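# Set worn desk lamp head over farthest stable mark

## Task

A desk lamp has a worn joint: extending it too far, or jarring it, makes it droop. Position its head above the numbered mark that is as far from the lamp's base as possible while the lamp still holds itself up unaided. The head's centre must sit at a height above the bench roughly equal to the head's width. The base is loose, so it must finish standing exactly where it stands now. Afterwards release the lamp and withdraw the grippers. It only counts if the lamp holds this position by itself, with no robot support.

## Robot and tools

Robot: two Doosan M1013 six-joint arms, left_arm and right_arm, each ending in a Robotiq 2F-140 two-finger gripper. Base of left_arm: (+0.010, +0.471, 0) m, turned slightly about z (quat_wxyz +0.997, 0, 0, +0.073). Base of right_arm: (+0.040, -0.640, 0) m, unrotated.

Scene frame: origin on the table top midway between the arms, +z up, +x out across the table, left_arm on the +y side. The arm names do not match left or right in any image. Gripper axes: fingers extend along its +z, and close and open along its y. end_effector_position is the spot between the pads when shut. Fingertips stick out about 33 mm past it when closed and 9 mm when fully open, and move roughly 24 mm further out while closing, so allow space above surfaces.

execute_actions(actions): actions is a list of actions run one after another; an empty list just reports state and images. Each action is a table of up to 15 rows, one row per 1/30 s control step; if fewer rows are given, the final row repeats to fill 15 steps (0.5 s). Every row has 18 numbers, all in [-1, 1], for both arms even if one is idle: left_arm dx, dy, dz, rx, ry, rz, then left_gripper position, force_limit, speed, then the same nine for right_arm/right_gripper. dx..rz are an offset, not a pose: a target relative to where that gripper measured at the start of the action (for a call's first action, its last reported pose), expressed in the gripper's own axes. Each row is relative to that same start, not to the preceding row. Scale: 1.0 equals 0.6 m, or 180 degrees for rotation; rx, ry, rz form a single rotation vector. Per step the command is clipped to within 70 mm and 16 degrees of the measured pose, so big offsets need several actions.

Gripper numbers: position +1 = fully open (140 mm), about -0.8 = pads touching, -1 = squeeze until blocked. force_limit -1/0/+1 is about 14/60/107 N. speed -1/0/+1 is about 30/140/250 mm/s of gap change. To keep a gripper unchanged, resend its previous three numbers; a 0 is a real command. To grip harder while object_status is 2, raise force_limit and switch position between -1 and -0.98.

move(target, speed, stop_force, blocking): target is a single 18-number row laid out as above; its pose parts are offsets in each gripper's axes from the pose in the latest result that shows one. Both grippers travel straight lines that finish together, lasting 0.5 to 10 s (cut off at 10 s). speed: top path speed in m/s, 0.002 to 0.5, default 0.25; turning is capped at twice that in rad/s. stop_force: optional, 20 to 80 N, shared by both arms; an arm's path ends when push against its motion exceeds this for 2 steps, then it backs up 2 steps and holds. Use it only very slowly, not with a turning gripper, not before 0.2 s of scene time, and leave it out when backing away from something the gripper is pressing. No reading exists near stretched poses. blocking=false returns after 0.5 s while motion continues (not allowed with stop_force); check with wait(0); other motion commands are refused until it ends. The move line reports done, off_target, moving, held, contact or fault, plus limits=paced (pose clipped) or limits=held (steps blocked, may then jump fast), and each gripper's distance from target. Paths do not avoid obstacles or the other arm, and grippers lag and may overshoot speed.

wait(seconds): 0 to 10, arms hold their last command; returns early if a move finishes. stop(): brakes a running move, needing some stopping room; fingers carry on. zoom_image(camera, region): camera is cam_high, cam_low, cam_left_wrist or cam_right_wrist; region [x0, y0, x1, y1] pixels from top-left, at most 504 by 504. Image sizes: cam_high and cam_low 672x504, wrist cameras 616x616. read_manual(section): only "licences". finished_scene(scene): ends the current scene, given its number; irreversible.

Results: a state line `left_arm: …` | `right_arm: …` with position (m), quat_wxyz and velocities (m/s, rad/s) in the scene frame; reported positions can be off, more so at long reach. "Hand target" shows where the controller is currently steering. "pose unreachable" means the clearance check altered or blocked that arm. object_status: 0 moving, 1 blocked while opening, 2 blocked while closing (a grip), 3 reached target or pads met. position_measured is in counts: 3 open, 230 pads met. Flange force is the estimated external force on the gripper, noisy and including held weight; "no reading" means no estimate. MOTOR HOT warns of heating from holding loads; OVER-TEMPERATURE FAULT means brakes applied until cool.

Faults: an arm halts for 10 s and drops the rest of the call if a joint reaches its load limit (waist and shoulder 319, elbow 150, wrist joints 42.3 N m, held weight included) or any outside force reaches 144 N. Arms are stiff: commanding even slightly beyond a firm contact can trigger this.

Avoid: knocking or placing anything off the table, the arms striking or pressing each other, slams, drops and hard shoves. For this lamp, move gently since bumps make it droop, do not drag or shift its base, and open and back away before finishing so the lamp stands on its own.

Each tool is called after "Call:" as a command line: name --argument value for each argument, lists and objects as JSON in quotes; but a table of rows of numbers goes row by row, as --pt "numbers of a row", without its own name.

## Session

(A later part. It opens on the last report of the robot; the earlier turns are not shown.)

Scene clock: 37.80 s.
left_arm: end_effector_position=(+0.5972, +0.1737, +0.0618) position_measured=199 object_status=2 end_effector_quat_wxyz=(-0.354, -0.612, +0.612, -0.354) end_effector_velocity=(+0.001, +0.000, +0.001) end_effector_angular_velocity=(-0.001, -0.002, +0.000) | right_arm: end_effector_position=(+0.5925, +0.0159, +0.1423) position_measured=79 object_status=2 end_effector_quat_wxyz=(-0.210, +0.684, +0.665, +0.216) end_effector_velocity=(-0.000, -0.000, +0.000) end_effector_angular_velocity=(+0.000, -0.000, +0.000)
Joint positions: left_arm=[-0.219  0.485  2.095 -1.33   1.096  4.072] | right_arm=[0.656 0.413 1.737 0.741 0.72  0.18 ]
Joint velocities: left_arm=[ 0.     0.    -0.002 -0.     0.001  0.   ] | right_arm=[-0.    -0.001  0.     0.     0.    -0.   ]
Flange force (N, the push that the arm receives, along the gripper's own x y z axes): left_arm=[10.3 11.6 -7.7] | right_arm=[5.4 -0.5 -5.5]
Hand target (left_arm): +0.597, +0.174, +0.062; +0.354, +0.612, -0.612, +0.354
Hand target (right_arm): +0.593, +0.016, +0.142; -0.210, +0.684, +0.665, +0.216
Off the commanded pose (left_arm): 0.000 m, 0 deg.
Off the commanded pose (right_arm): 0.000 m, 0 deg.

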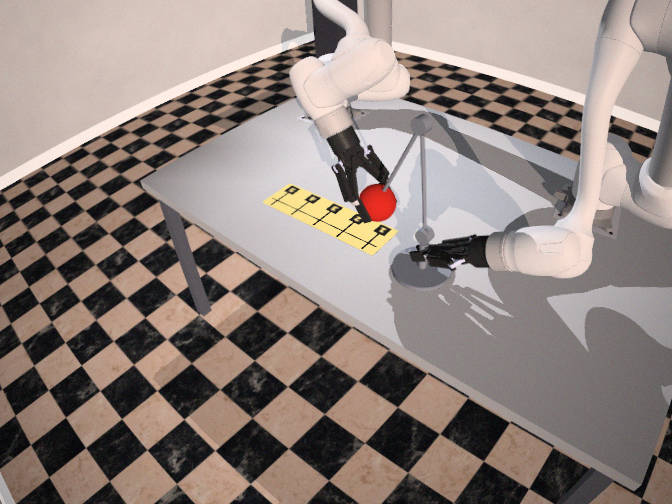

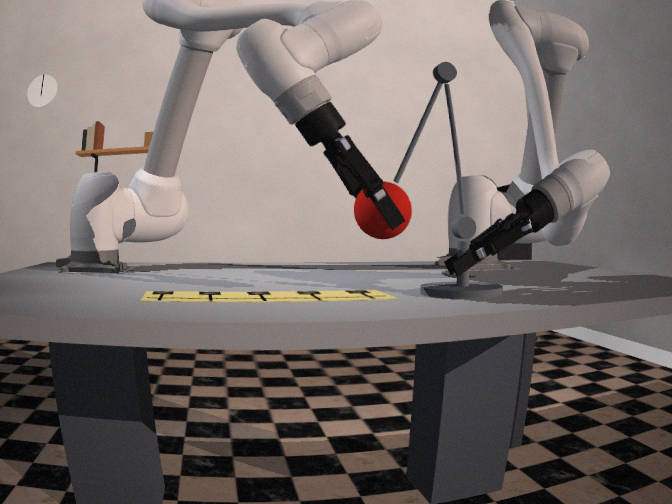

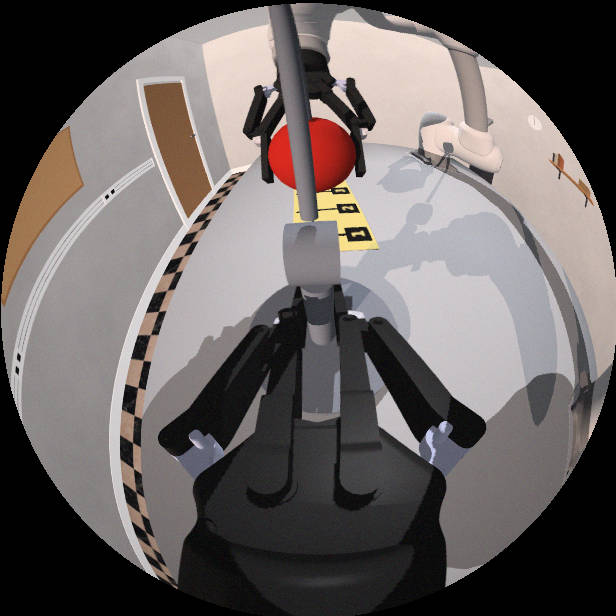

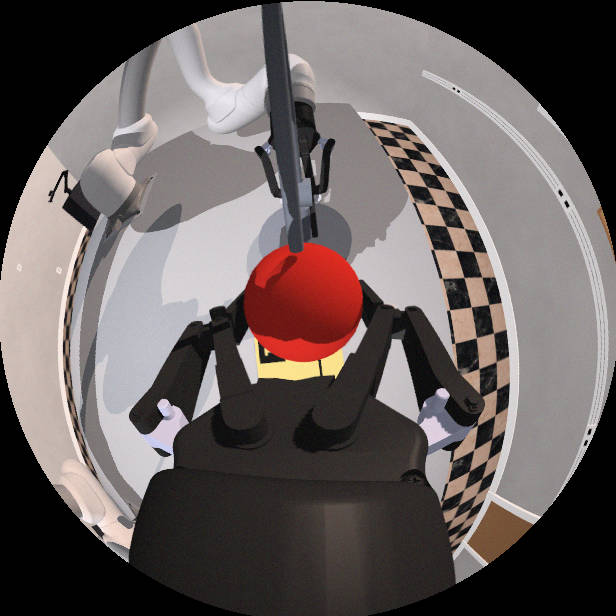

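Call:
move --target '[0,0,0,0,0,0,-1,0.4,-0.6, -0.4906,0.0477,-0.1628,0.0087,-0.0916,-0.0173,-1,-0.3,-0.65]' --speed 0.2

Scene clock: 40.80 s.
left_arm: end_effector_position=(+0.5972, +0.1737, +0.0619) position_measured=199 object_status=2 end_effector_quat_wxyz=(-0.354, -0.612, +0.612, -0.354) end_effector_velocity=(+0.001, -0.001, +0.001) end_effector_angular_velocity=(-0.001, -0.001, -0.001) | right_arm: end_effector_position=(+0.6129, -0.2817, +0.0530) position_measured=79 object_status=2 end_effector_quat_wxyz=(-0.116, +0.686, +0.709, +0.112) end_effector_velocity=(-0.001, -0.001, -0.001) end_effector_angular_velocity=(-0.003, +0.001, +0.001)
Joint positions: left_arm=[-0.219  0.485  2.095 -1.33   1.096  4.072] | right_arm=[0.358 0.341 1.949 0.437 0.793 0.025]
Joint velocities: left_arm=[-0.001  0.    -0.002 -0.     0.    -0.001] | right_arm=[-0.    -0.     0.001 -0.003  0.     0.001]
Flange force (N, the push that the arm receives, along the gripper's own x y z axes): left_arm=[9.7 6.4 -8.5] | right_arm=[5.2 -7.7 -0.3]
Hand target (left_arm): +0.597, +0.174, +0.062; +0.354, +0.612, -0.612, +0.354
Hand target (right_arm): +0.613, -0.282, +0.053; -0.116, +0.686, +0.709, +0.112
Off the commanded pose (left_arm): 0.000 m, 0 deg.
Off the commanded pose (right_arm): 0.000 m, 0 deg.
move: done

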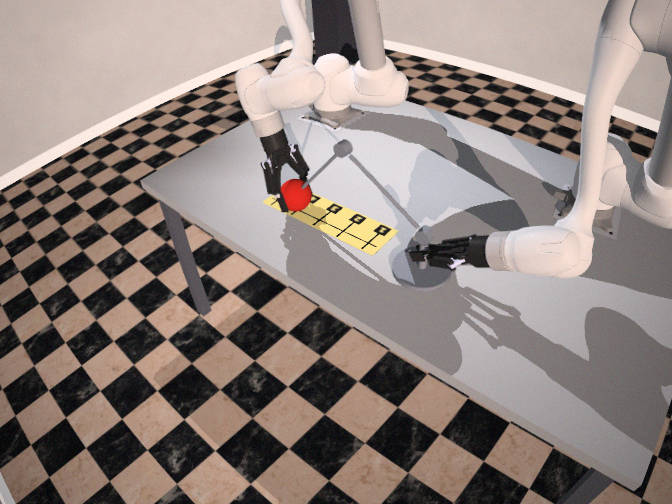

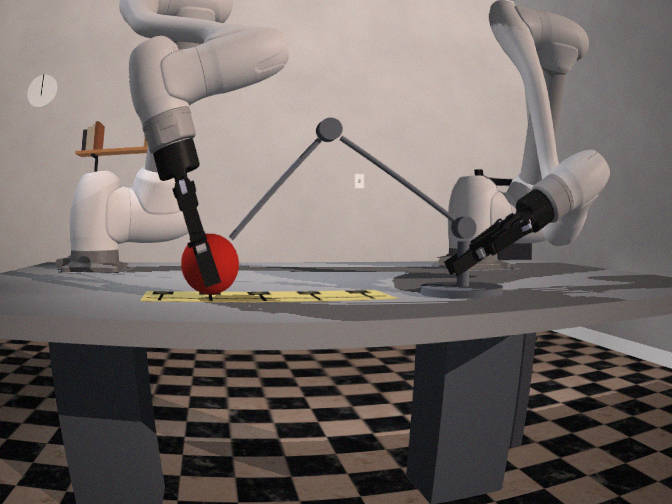

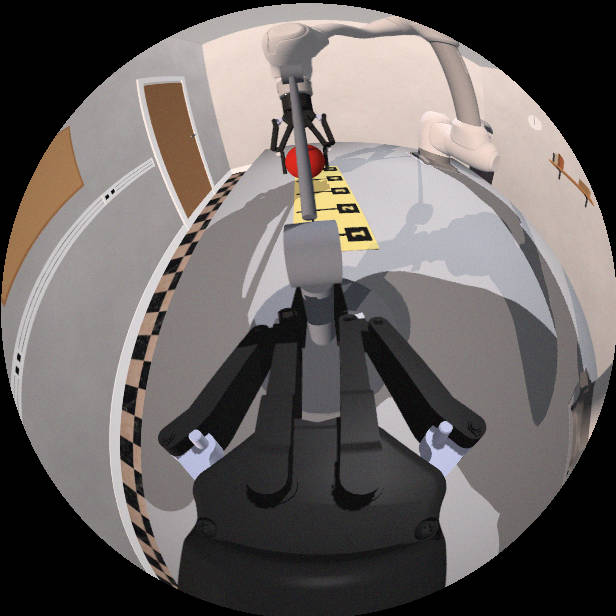

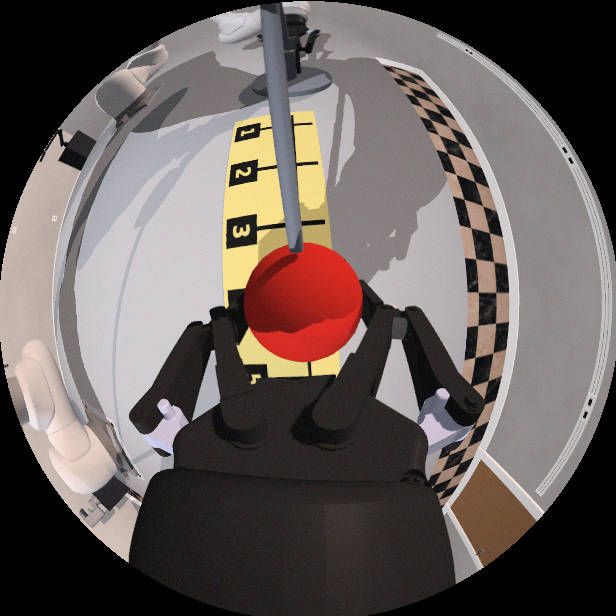

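Call:
zoom_image --camera "cam_low" --region '[140, 160, 400, 310]'

Region (140, 160, 400, 310) of cam_low's 672x504 image, scaled by 1.938, with more detail than that image has; it fills the top 291 rows of this view, and the rest is white.

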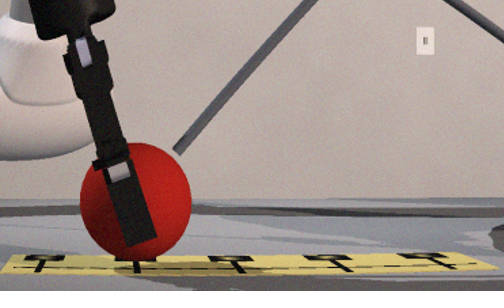

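Call:
execute_actions --actions '[[[0,0,0,0,0,0,-1,0.4,-0.6, 0,0,0,0,0,0,0.55,-0.3,-1]]]'

Call:
zoom_image --camera "cam_low" --region '[140, 160, 400, 310]'

Call:
wait --seconds 3

Call:
zoom_image --camera "cam_low" --region '[140, 160, 400, 310]'

Scene clock: 42.27 s.
left_arm: end_effector_position=(+0.5972, +0.1737, +0.0619) position_measured=199 object_status=2 end_effector_quat_wxyz=(-0.354, -0.612, +0.612, -0.354) end_effector_velocity=(-0.001, -0.000, +0.000) end_effector_angular_velocity=(+0.000, -0.000, -0.001) | right_arm: end_effector_position=(+0.6129, -0.2818, +0.0529) position_measured=59 object_status=0 end_effector_quat_wxyz=(-0.116, +0.686, +0.709, +0.112) end_effector_velocity=(+0.000, -0.000, -0.000) end_effector_angular_velocity=(-0.000, +0.000, -0.001)
Joint positions: left_arm=[-0.219  0.485  2.095 -1.33   1.096  4.072] | right_arm=[0.358 0.341 1.949 0.437 0.793 0.025]
Joint velocities: left_arm=[-0.001 -0.001  0.001  0.     0.     0.   ] | right_arm=[-0.     0.    -0.    -0.    -0.     0.001]
Flange force (N, the push that the arm receives, along the gripper's own x y z axes): left_arm=[11.3 8.6 -6.3] | right_arm=[1.7 -5.7 -2.1]
Hand target (left_arm): +0.597, +0.174, +0.062; +0.354, +0.612, -0.612, +0.354
Hand target (right_arm): +0.613, -0.282, +0.053; -0.116, +0.686, +0.709, +0.112
Off the commanded pose (left_arm): 0.000 m, 0 deg.
Off the commanded pose (right_arm): 0.000 m, 0 deg.

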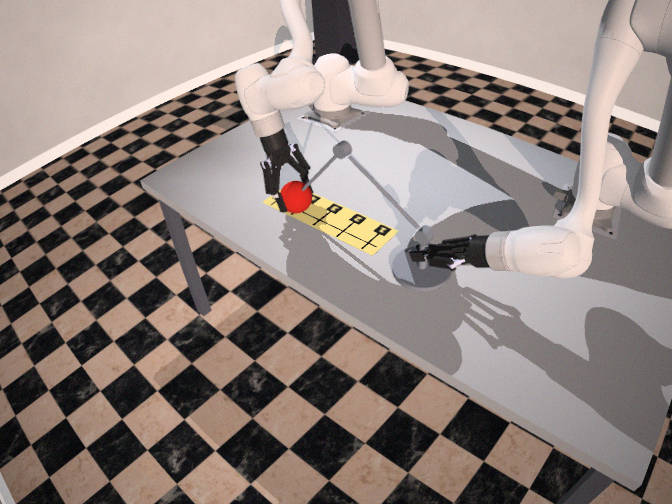

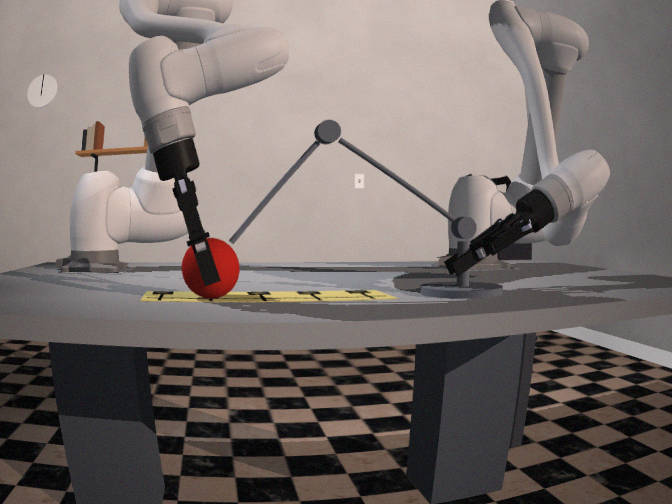

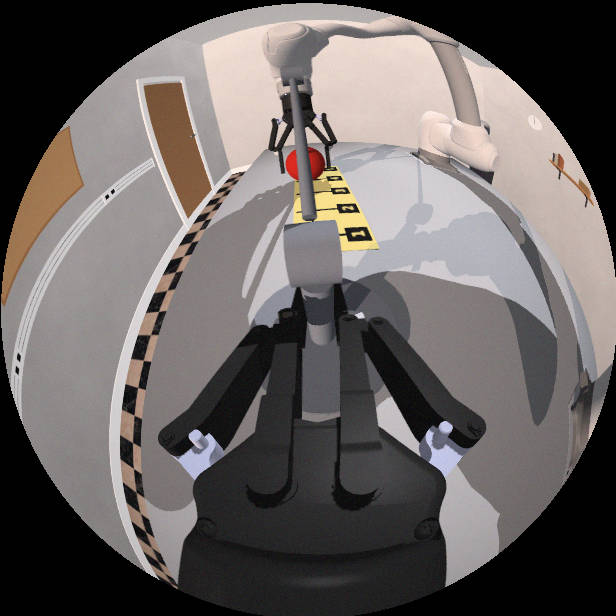

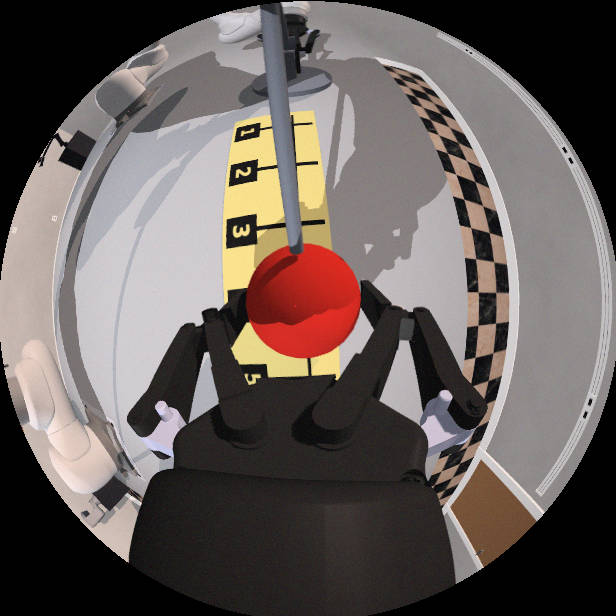

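Region (140, 160, 400, 310) of cam_low's 672x504 image, scaled by 1.938, with more detail than that image has; it fills the top 291 rows of this view, and the rest is white.

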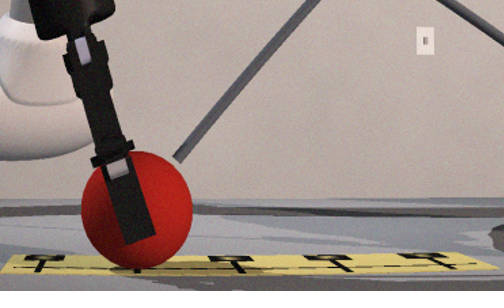

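Scene clock: 45.27 s.
left_arm: end_effector_position=(+0.5972, +0.1737, +0.0619) position_measured=199 object_status=2 end_effector_quat_wxyz=(-0.354, -0.612, +0.612, -0.354) end_effector_velocity=(-0.001, -0.001, -0.001) end_effector_angular_velocity=(-0.000, +0.003, -0.002) | right_arm: end_effector_position=(+0.6129, -0.2817, +0.0530) position_measured=59 object_status=3 end_effector_quat_wxyz=(-0.116, +0.686, +0.709, +0.112) end_effector_velocity=(+0.000, +0.000, +0.001) end_effector_angular_velocity=(+0.000, -0.000, -0.001)
Joint positions: left_arm=[-0.219  0.485  2.095 -1.33   1.096  4.072] | right_arm=[0.358 0.341 1.949 0.437 0.793 0.025]
Joint velocities: left_arm=[-0.001  0.001  0.001 -0.     0.001 -0.   ] | right_arm=[ 0.    -0.001  0.     0.    -0.     0.001]
Flange force (N, the push that the arm receives, along the gripper's own x y z axes): left_arm=[10.0 6.2 -6.1] | right_arm=[4.3 -8.5 -5.1]
Hand target (left_arm): +0.597, +0.174, +0.062; +0.354, +0.612, -0.612, +0.354
Hand target (right_arm): +0.613, -0.282, +0.053; -0.116, +0.686, +0.709, +0.112
Off the commanded pose (left_arm): 0.000 m, 0 deg.
Off the commanded pose (right_arm): 0.000 m, 0 deg.
wait: 3.00 s; at rest by 0.17 s

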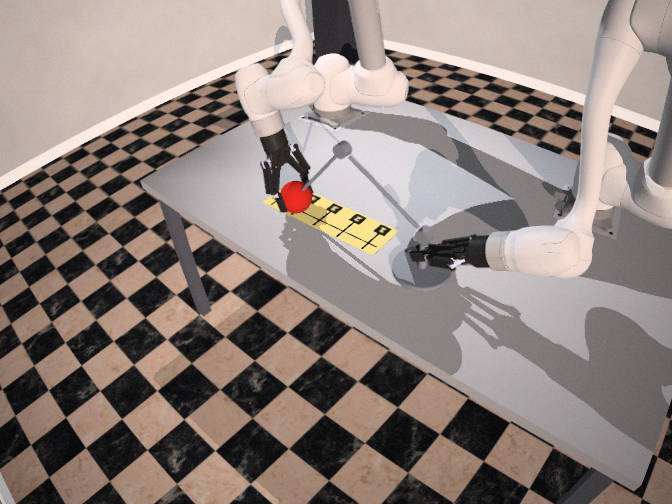

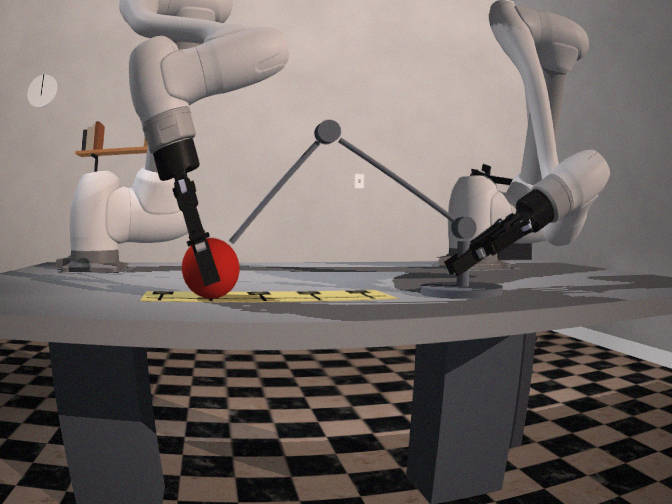

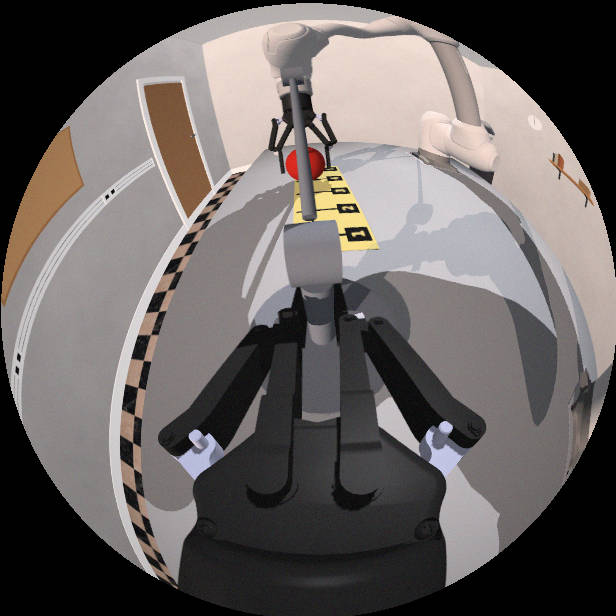

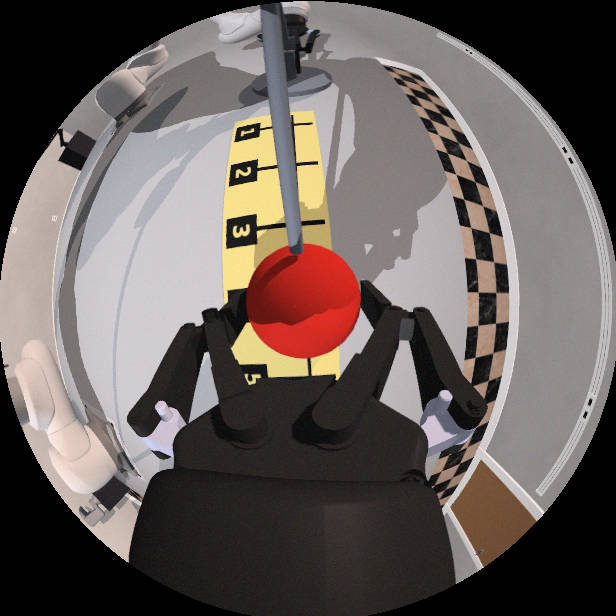

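Region (140, 160, 400, 310) of cam_low's 672x504 image, scaled by 1.938, with more detail than that image has; it fills the top 291 rows of this view, and the rest is white.

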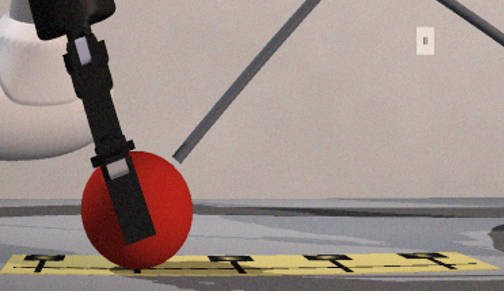

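Call:
zoom_image --camera "cam_low" --region '[170, 225, 260, 310]'

Region (170, 225, 260, 310) of cam_low's 672x504 image, scaled by 5.600, with more detail than that image has.

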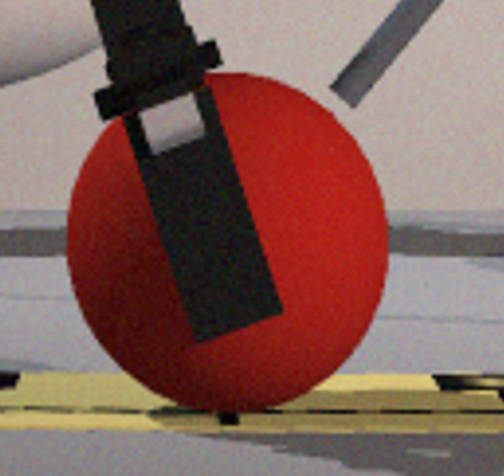

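Call:
execute_actions --actions '[[[0,0,0,0,0,0,-1,0.4,-0.6, 0,0,0,0,0,0,-1,-0.3,-1]]]'

Scene clock: 51.17 s.
left_arm: end_effector_position=(+0.5972, +0.1737, +0.0619) position_measured=199 object_status=2 end_effector_quat_wxyz=(-0.354, -0.612, +0.612, -0.354) end_effector_velocity=(-0.001, +0.000, -0.001) end_effector_angular_velocity=(+0.000, +0.002, +0.001) | right_arm: end_effector_position=(+0.6129, -0.2817, +0.0530) position_measured=79 object_status=0 end_effector_quat_wxyz=(-0.116, +0.686, +0.709, +0.112) end_effector_velocity=(-0.000, -0.000, -0.000) end_effector_angular_velocity=(+0.000, +0.001, -0.000)
Joint positions: left_arm=[-0.219  0.485  2.095 -1.33   1.096  4.072] | right_arm=[0.358 0.341 1.949 0.437 0.794 0.025]
Joint velocities: left_arm=[ 0.001  0.     0.002 -0.001 -0.001  0.001] | right_arm=[ 0.    -0.     0.001  0.    -0.     0.   ]
Flange force (N, the push that the arm receives, along the gripper's own x y z axes): left_arm=[9.5 10.6 -9.9] | right_arm=[1.7 -10.3 -33.6]
Hand target (left_arm): +0.597, +0.174, +0.062; +0.354, +0.612, -0.612, +0.354
Hand target (right_arm): +0.613, -0.282, +0.053; -0.116, +0.686, +0.709, +0.112
Off the commanded pose (left_arm): 0.000 m, 0 deg.
Off the commanded pose (right_arm): 0.000 m, 0 deg.

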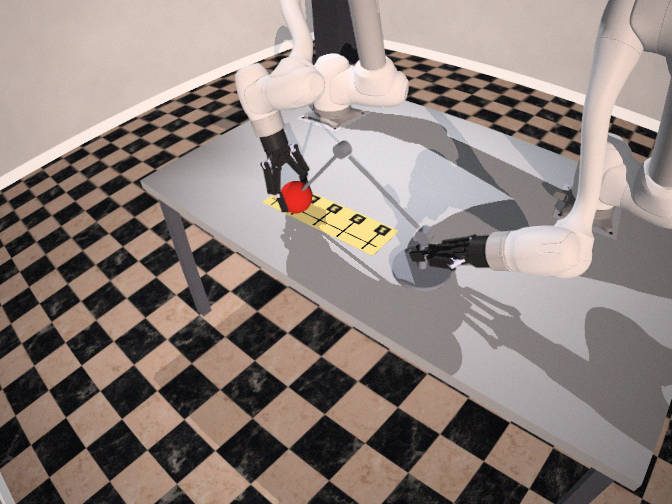

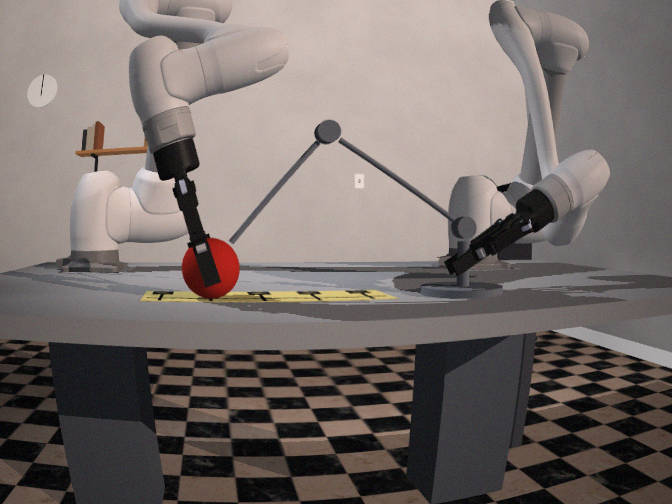

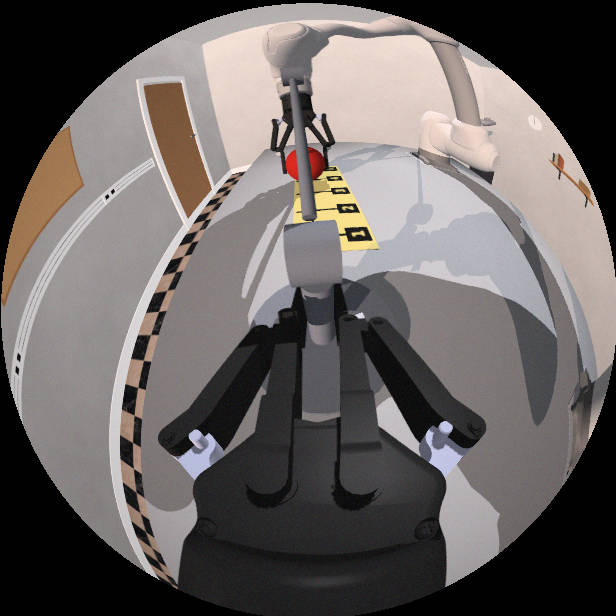

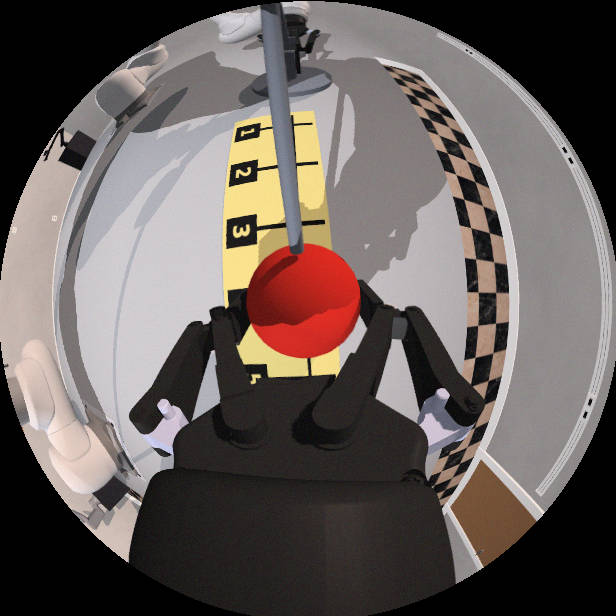

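Call:
move --target '[0,0,0,0,0,0,-1,0.4,-0.6, 0.1497,0.0002,0.0253,0,0.0678,0,-1,-0.3,-1]' --speed 0.15

Call:
zoom_image --camera "cam_low" --region '[215, 215, 315, 310]'

Scene clock: 52.53 s.
left_arm: end_effector_position=(+0.5972, +0.1737, +0.0619) position_measured=199 object_status=2 end_effector_quat_wxyz=(-0.354, -0.612, +0.612, -0.354) end_effector_velocity=(-0.001, +0.000, -0.000) end_effector_angular_velocity=(-0.000, +0.001, +0.000) | right_arm: end_effector_position=(+0.6101, -0.1916, +0.0674) position_measured=79 object_status=2 end_effector_quat_wxyz=(-0.191, +0.670, +0.693, +0.185) end_effector_velocity=(-0.000, -0.000, -0.000) end_effector_angular_velocity=(-0.001, +0.000, +0.000)
Joint positions: left_arm=[-0.219  0.485  2.095 -1.33   1.096  4.072] | right_arm=[ 0.396  0.372  1.939  0.752  0.776 -0.172]
Joint velocities: left_arm=[ 0.     0.     0.001 -0.     0.     0.001] | right_arm=[ 0.  0.  0. -0.  0.  0.]
Flange force (N, the push that the arm receives, along the gripper's own x y z axes): left_arm=[7.6 7.1 -13.7] | right_arm=[-7.8 -5.2 1.3]
Hand target (left_arm): +0.597, +0.174, +0.062; +0.354, +0.612, -0.612, +0.354
Hand target (right_arm): +0.610, -0.192, +0.067; -0.191, +0.670, +0.693, +0.185
Off the commanded pose (left_arm): 0.000 m, 0 deg.
Off the commanded pose (right_arm): 0.000 m, 0 deg.
move: done

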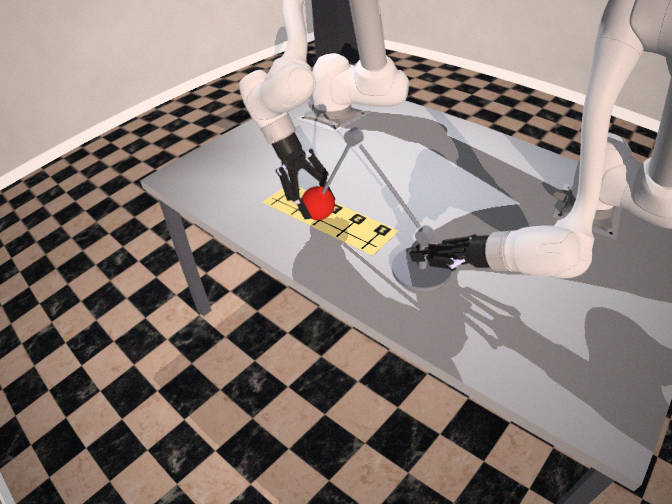

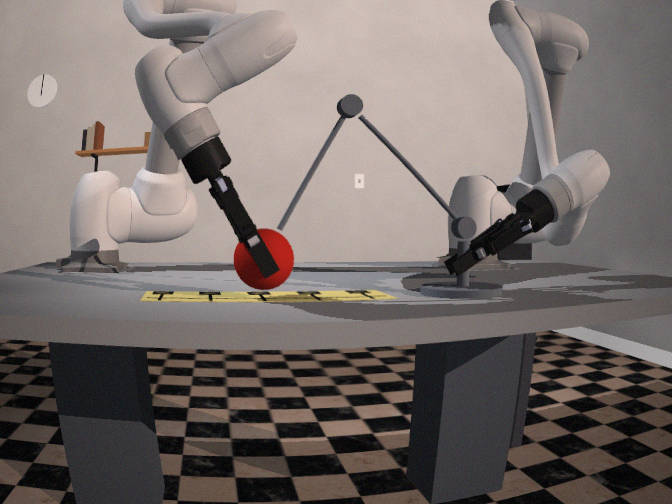

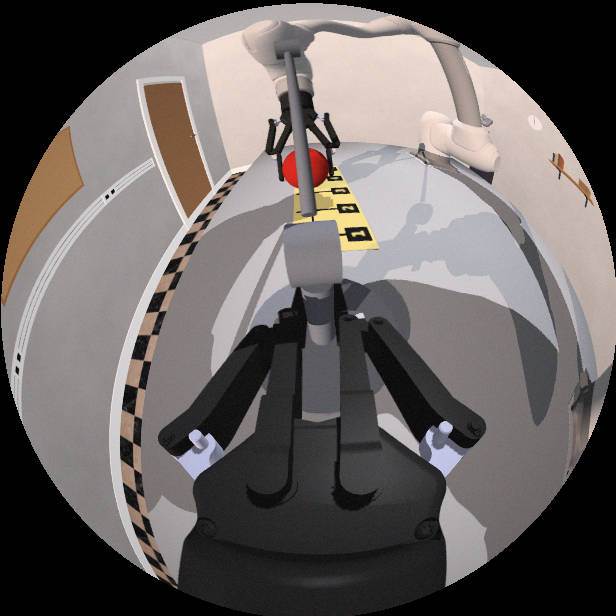

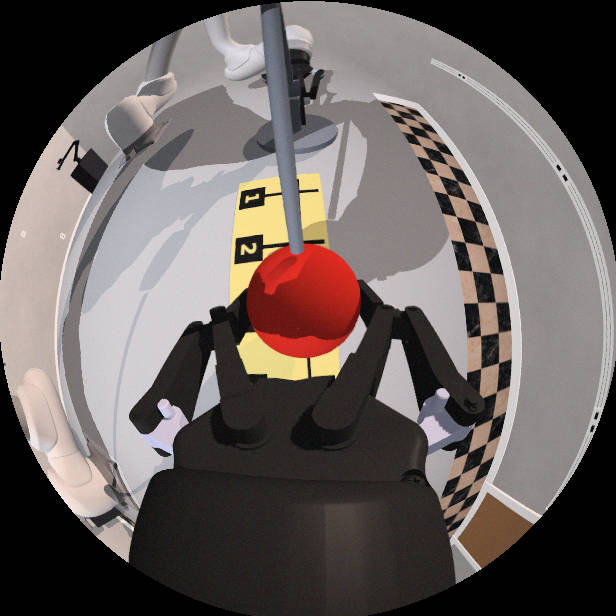

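Region (215, 215, 315, 310) of cam_low's 672x504 image, scaled by 5.040, with more detail than that image has; it fills the top 479 rows of this view, and the rest is white.

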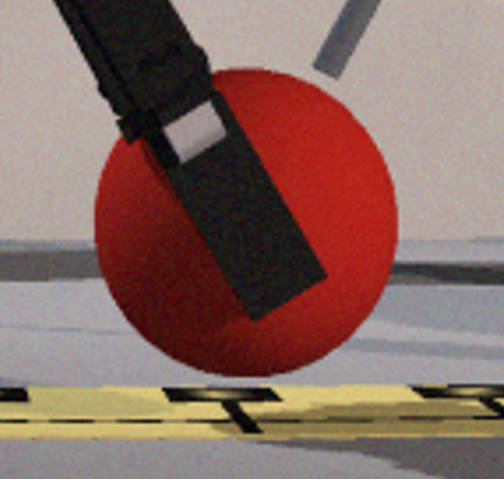

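Call:
execute_actions --actions '[[[0,0,0,0,0,0,-1,0.4,-0.6, 0,0,0,0,0,0,0.55,-0.3,-1]]]'

Call:
zoom_image --camera "cam_low" --region '[215, 215, 315, 310]'

Call:
wait --seconds 4

Call:
zoom_image --camera "cam_low" --region '[215, 215, 315, 310]'

Scene clock: 53.50 s.
left_arm: end_effector_position=(+0.5972, +0.1737, +0.0619) position_measured=199 object_status=2 end_effector_quat_wxyz=(-0.354, -0.612, +0.612, -0.354) end_effector_velocity=(-0.001, +0.000, -0.001) end_effector_angular_velocity=(+0.001, +0.001, -0.000) | right_arm: end_effector_position=(+0.6101, -0.1916, +0.0674) position_measured=59 object_status=0 end_effector_quat_wxyz=(-0.191, +0.670, +0.693, +0.185) end_effector_velocity=(+0.001, +0.000, -0.000) end_effector_angular_velocity=(+0.000, -0.000, +0.000)
Joint positions: left_arm=[-0.219  0.485  2.095 -1.33   1.096  4.072] | right_arm=[ 0.396  0.372  1.939  0.752  0.776 -0.173]
Joint velocities: left_arm=[-0.    -0.     0.002  0.    -0.     0.   ] | right_arm=[-0.     0.001 -0.001  0.    -0.    -0.001]
Flange force (N, the push that the arm receives, along the gripper's own x y z axes): left_arm=[9.3 10.7 -19.0] | right_arm=[4.3 -4.8 -1.3]
Hand target (left_arm): +0.597, +0.174, +0.062; +0.354, +0.612, -0.612, +0.354
Hand target (right_arm): +0.610, -0.192, +0.067; -0.191, +0.670, +0.693, +0.185
Off the commanded pose (left_arm): 0.000 m, 0 deg.
Off the commanded pose (right_arm): 0.000 m, 0 deg.

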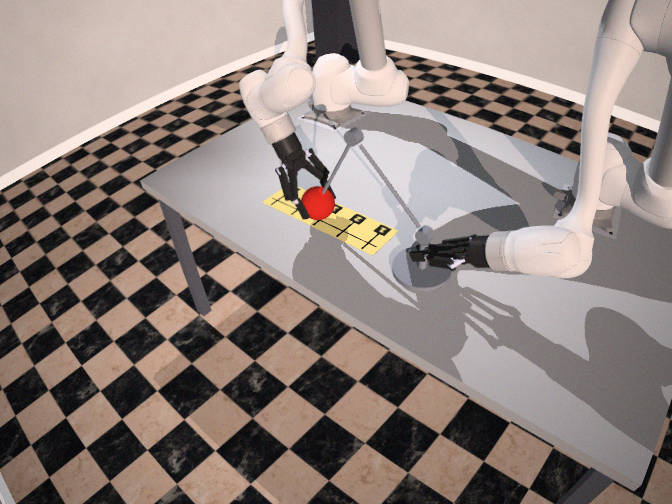

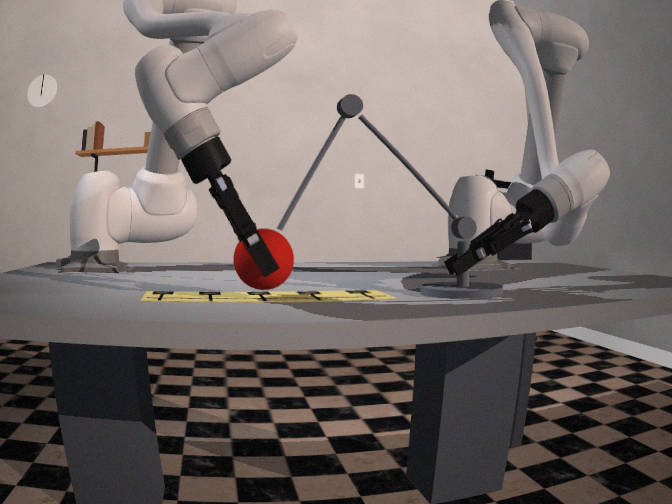

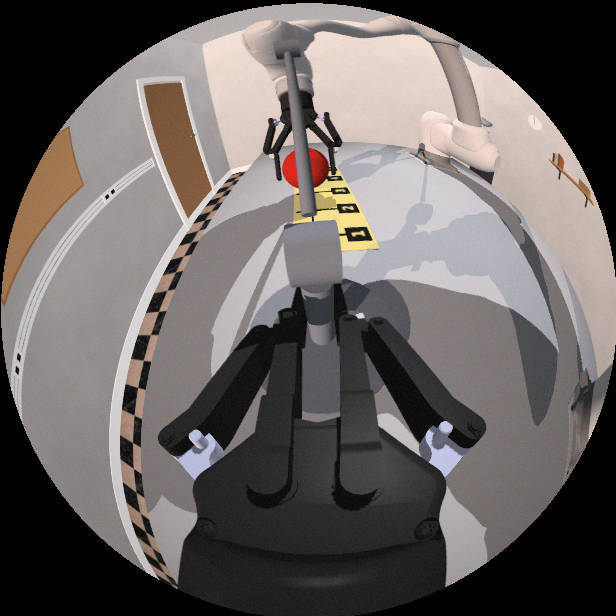

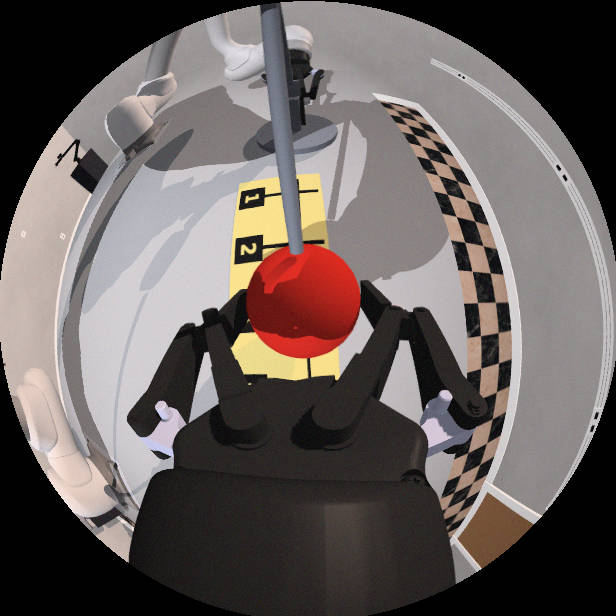

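Region (215, 215, 315, 310) of cam_low's 672x504 image, scaled by 5.040, with more detail than that image has; it fills the top 479 rows of this view, and the rest is white.

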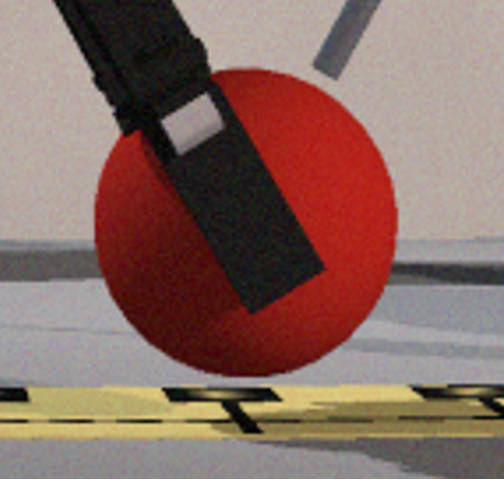

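Scene clock: 57.50 s.
left_arm: end_effector_position=(+0.5972, +0.1737, +0.0619) position_measured=199 object_status=2 end_effector_quat_wxyz=(-0.354, -0.612, +0.612, -0.354) end_effector_velocity=(+0.000, +0.000, +0.000) end_effector_angular_velocity=(+0.000, -0.001, +0.001) | right_arm: end_effector_position=(+0.6101, -0.1916, +0.0674) position_measured=59 object_status=3 end_effector_quat_wxyz=(-0.191, +0.670, +0.693, +0.185) end_effector_velocity=(+0.001, +0.000, +0.001) end_effector_angular_velocity=(+0.001, -0.001, -0.001)
Joint positions: left_arm=[-0.219  0.485  2.095 -1.33   1.096  4.072] | right_arm=[ 0.396  0.372  1.939  0.752  0.776 -0.172]
Joint velocities: left_arm=[ 0.001 -0.001 -0.     0.    -0.     0.   ] | right_arm=[ 0.    -0.001 -0.001  0.001  0.    -0.   ]
Flange force (N, the push that the arm receives, along the gripper's own x y z axes): left_arm=[9.6 9.9 -17.3] | right_arm=[3.1 -5.7 -5.0]
Hand target (left_arm): +0.597, +0.174, +0.062; +0.354, +0.612, -0.612, +0.354
Hand target (right_arm): +0.610, -0.192, +0.067; -0.191, +0.670, +0.693, +0.185
Off the commanded pose (left_arm): 0.000 m, 0 deg.
Off the commanded pose (right_arm): 0.000 m, 0 deg.
wait: 4.00 s; at rest by 0.17 s

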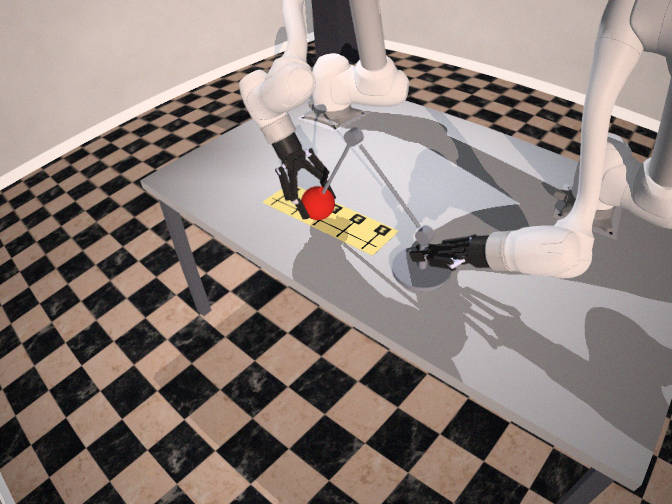

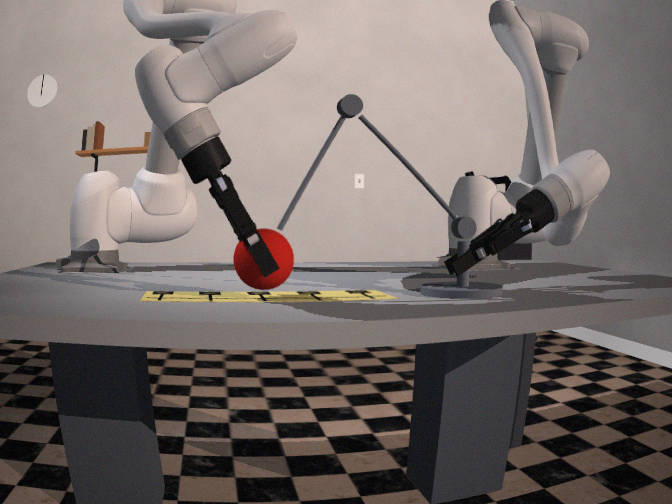

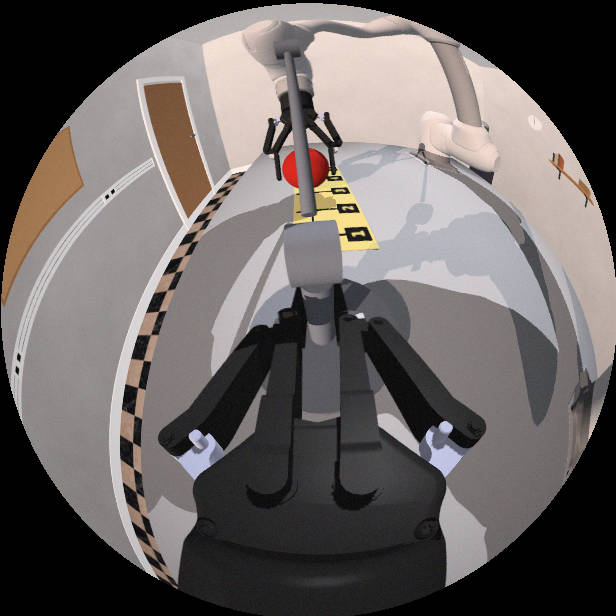

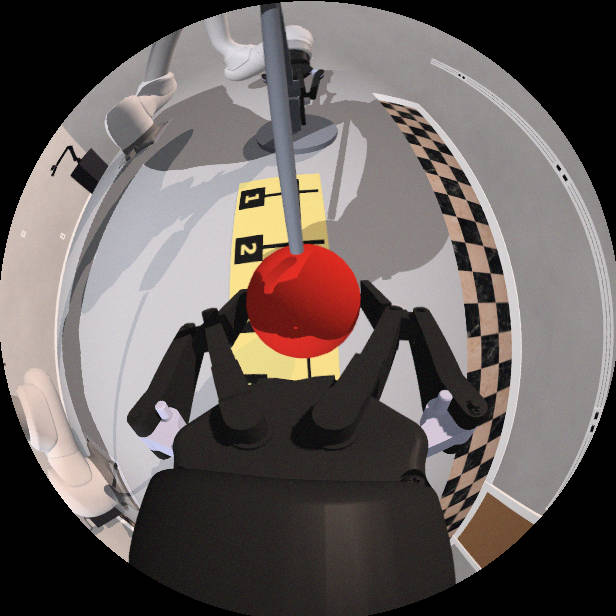

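Region (215, 215, 315, 310) of cam_low's 672x504 image, scaled by 5.040, with more detail than that image has; it fills the top 479 rows of this view, and the rest is white.

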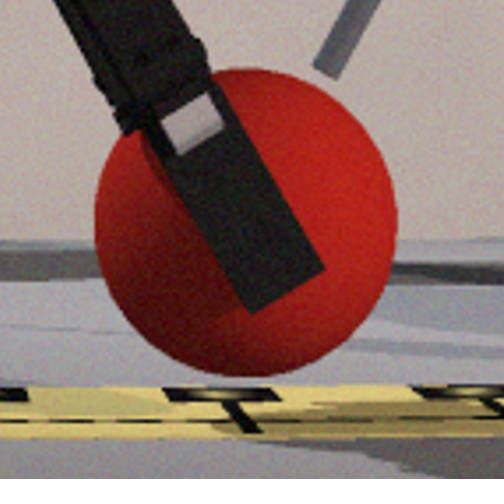

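Call:
zoom_image --camera "cam_high" --region '[270, 165, 370, 250]'

Call:
zoom_image --camera "cam_high" --region '[375, 215, 475, 300]'

Region (270, 165, 370, 250) of cam_high's 672x504 image, scaled by 5.040, with more detail than that image has; it fills the top 428 rows of this view, and the rest is white.

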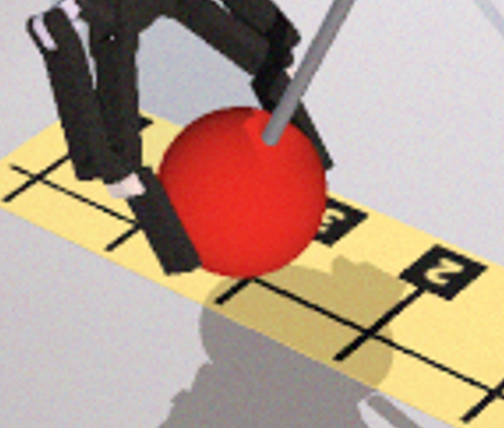

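Region (375, 215, 475, 300) of cam_high's 672x504 image, scaled by 5.040, with more detail than that image has; it fills the top 428 rows of this view, and the rest is white.

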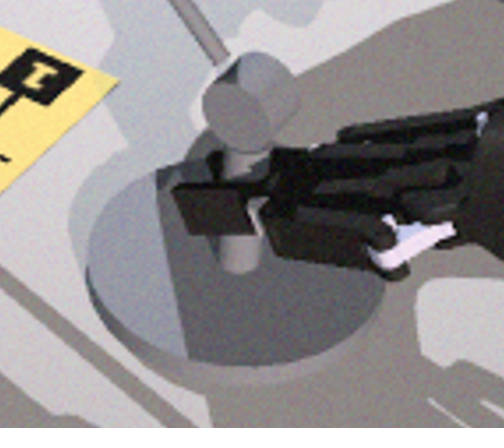

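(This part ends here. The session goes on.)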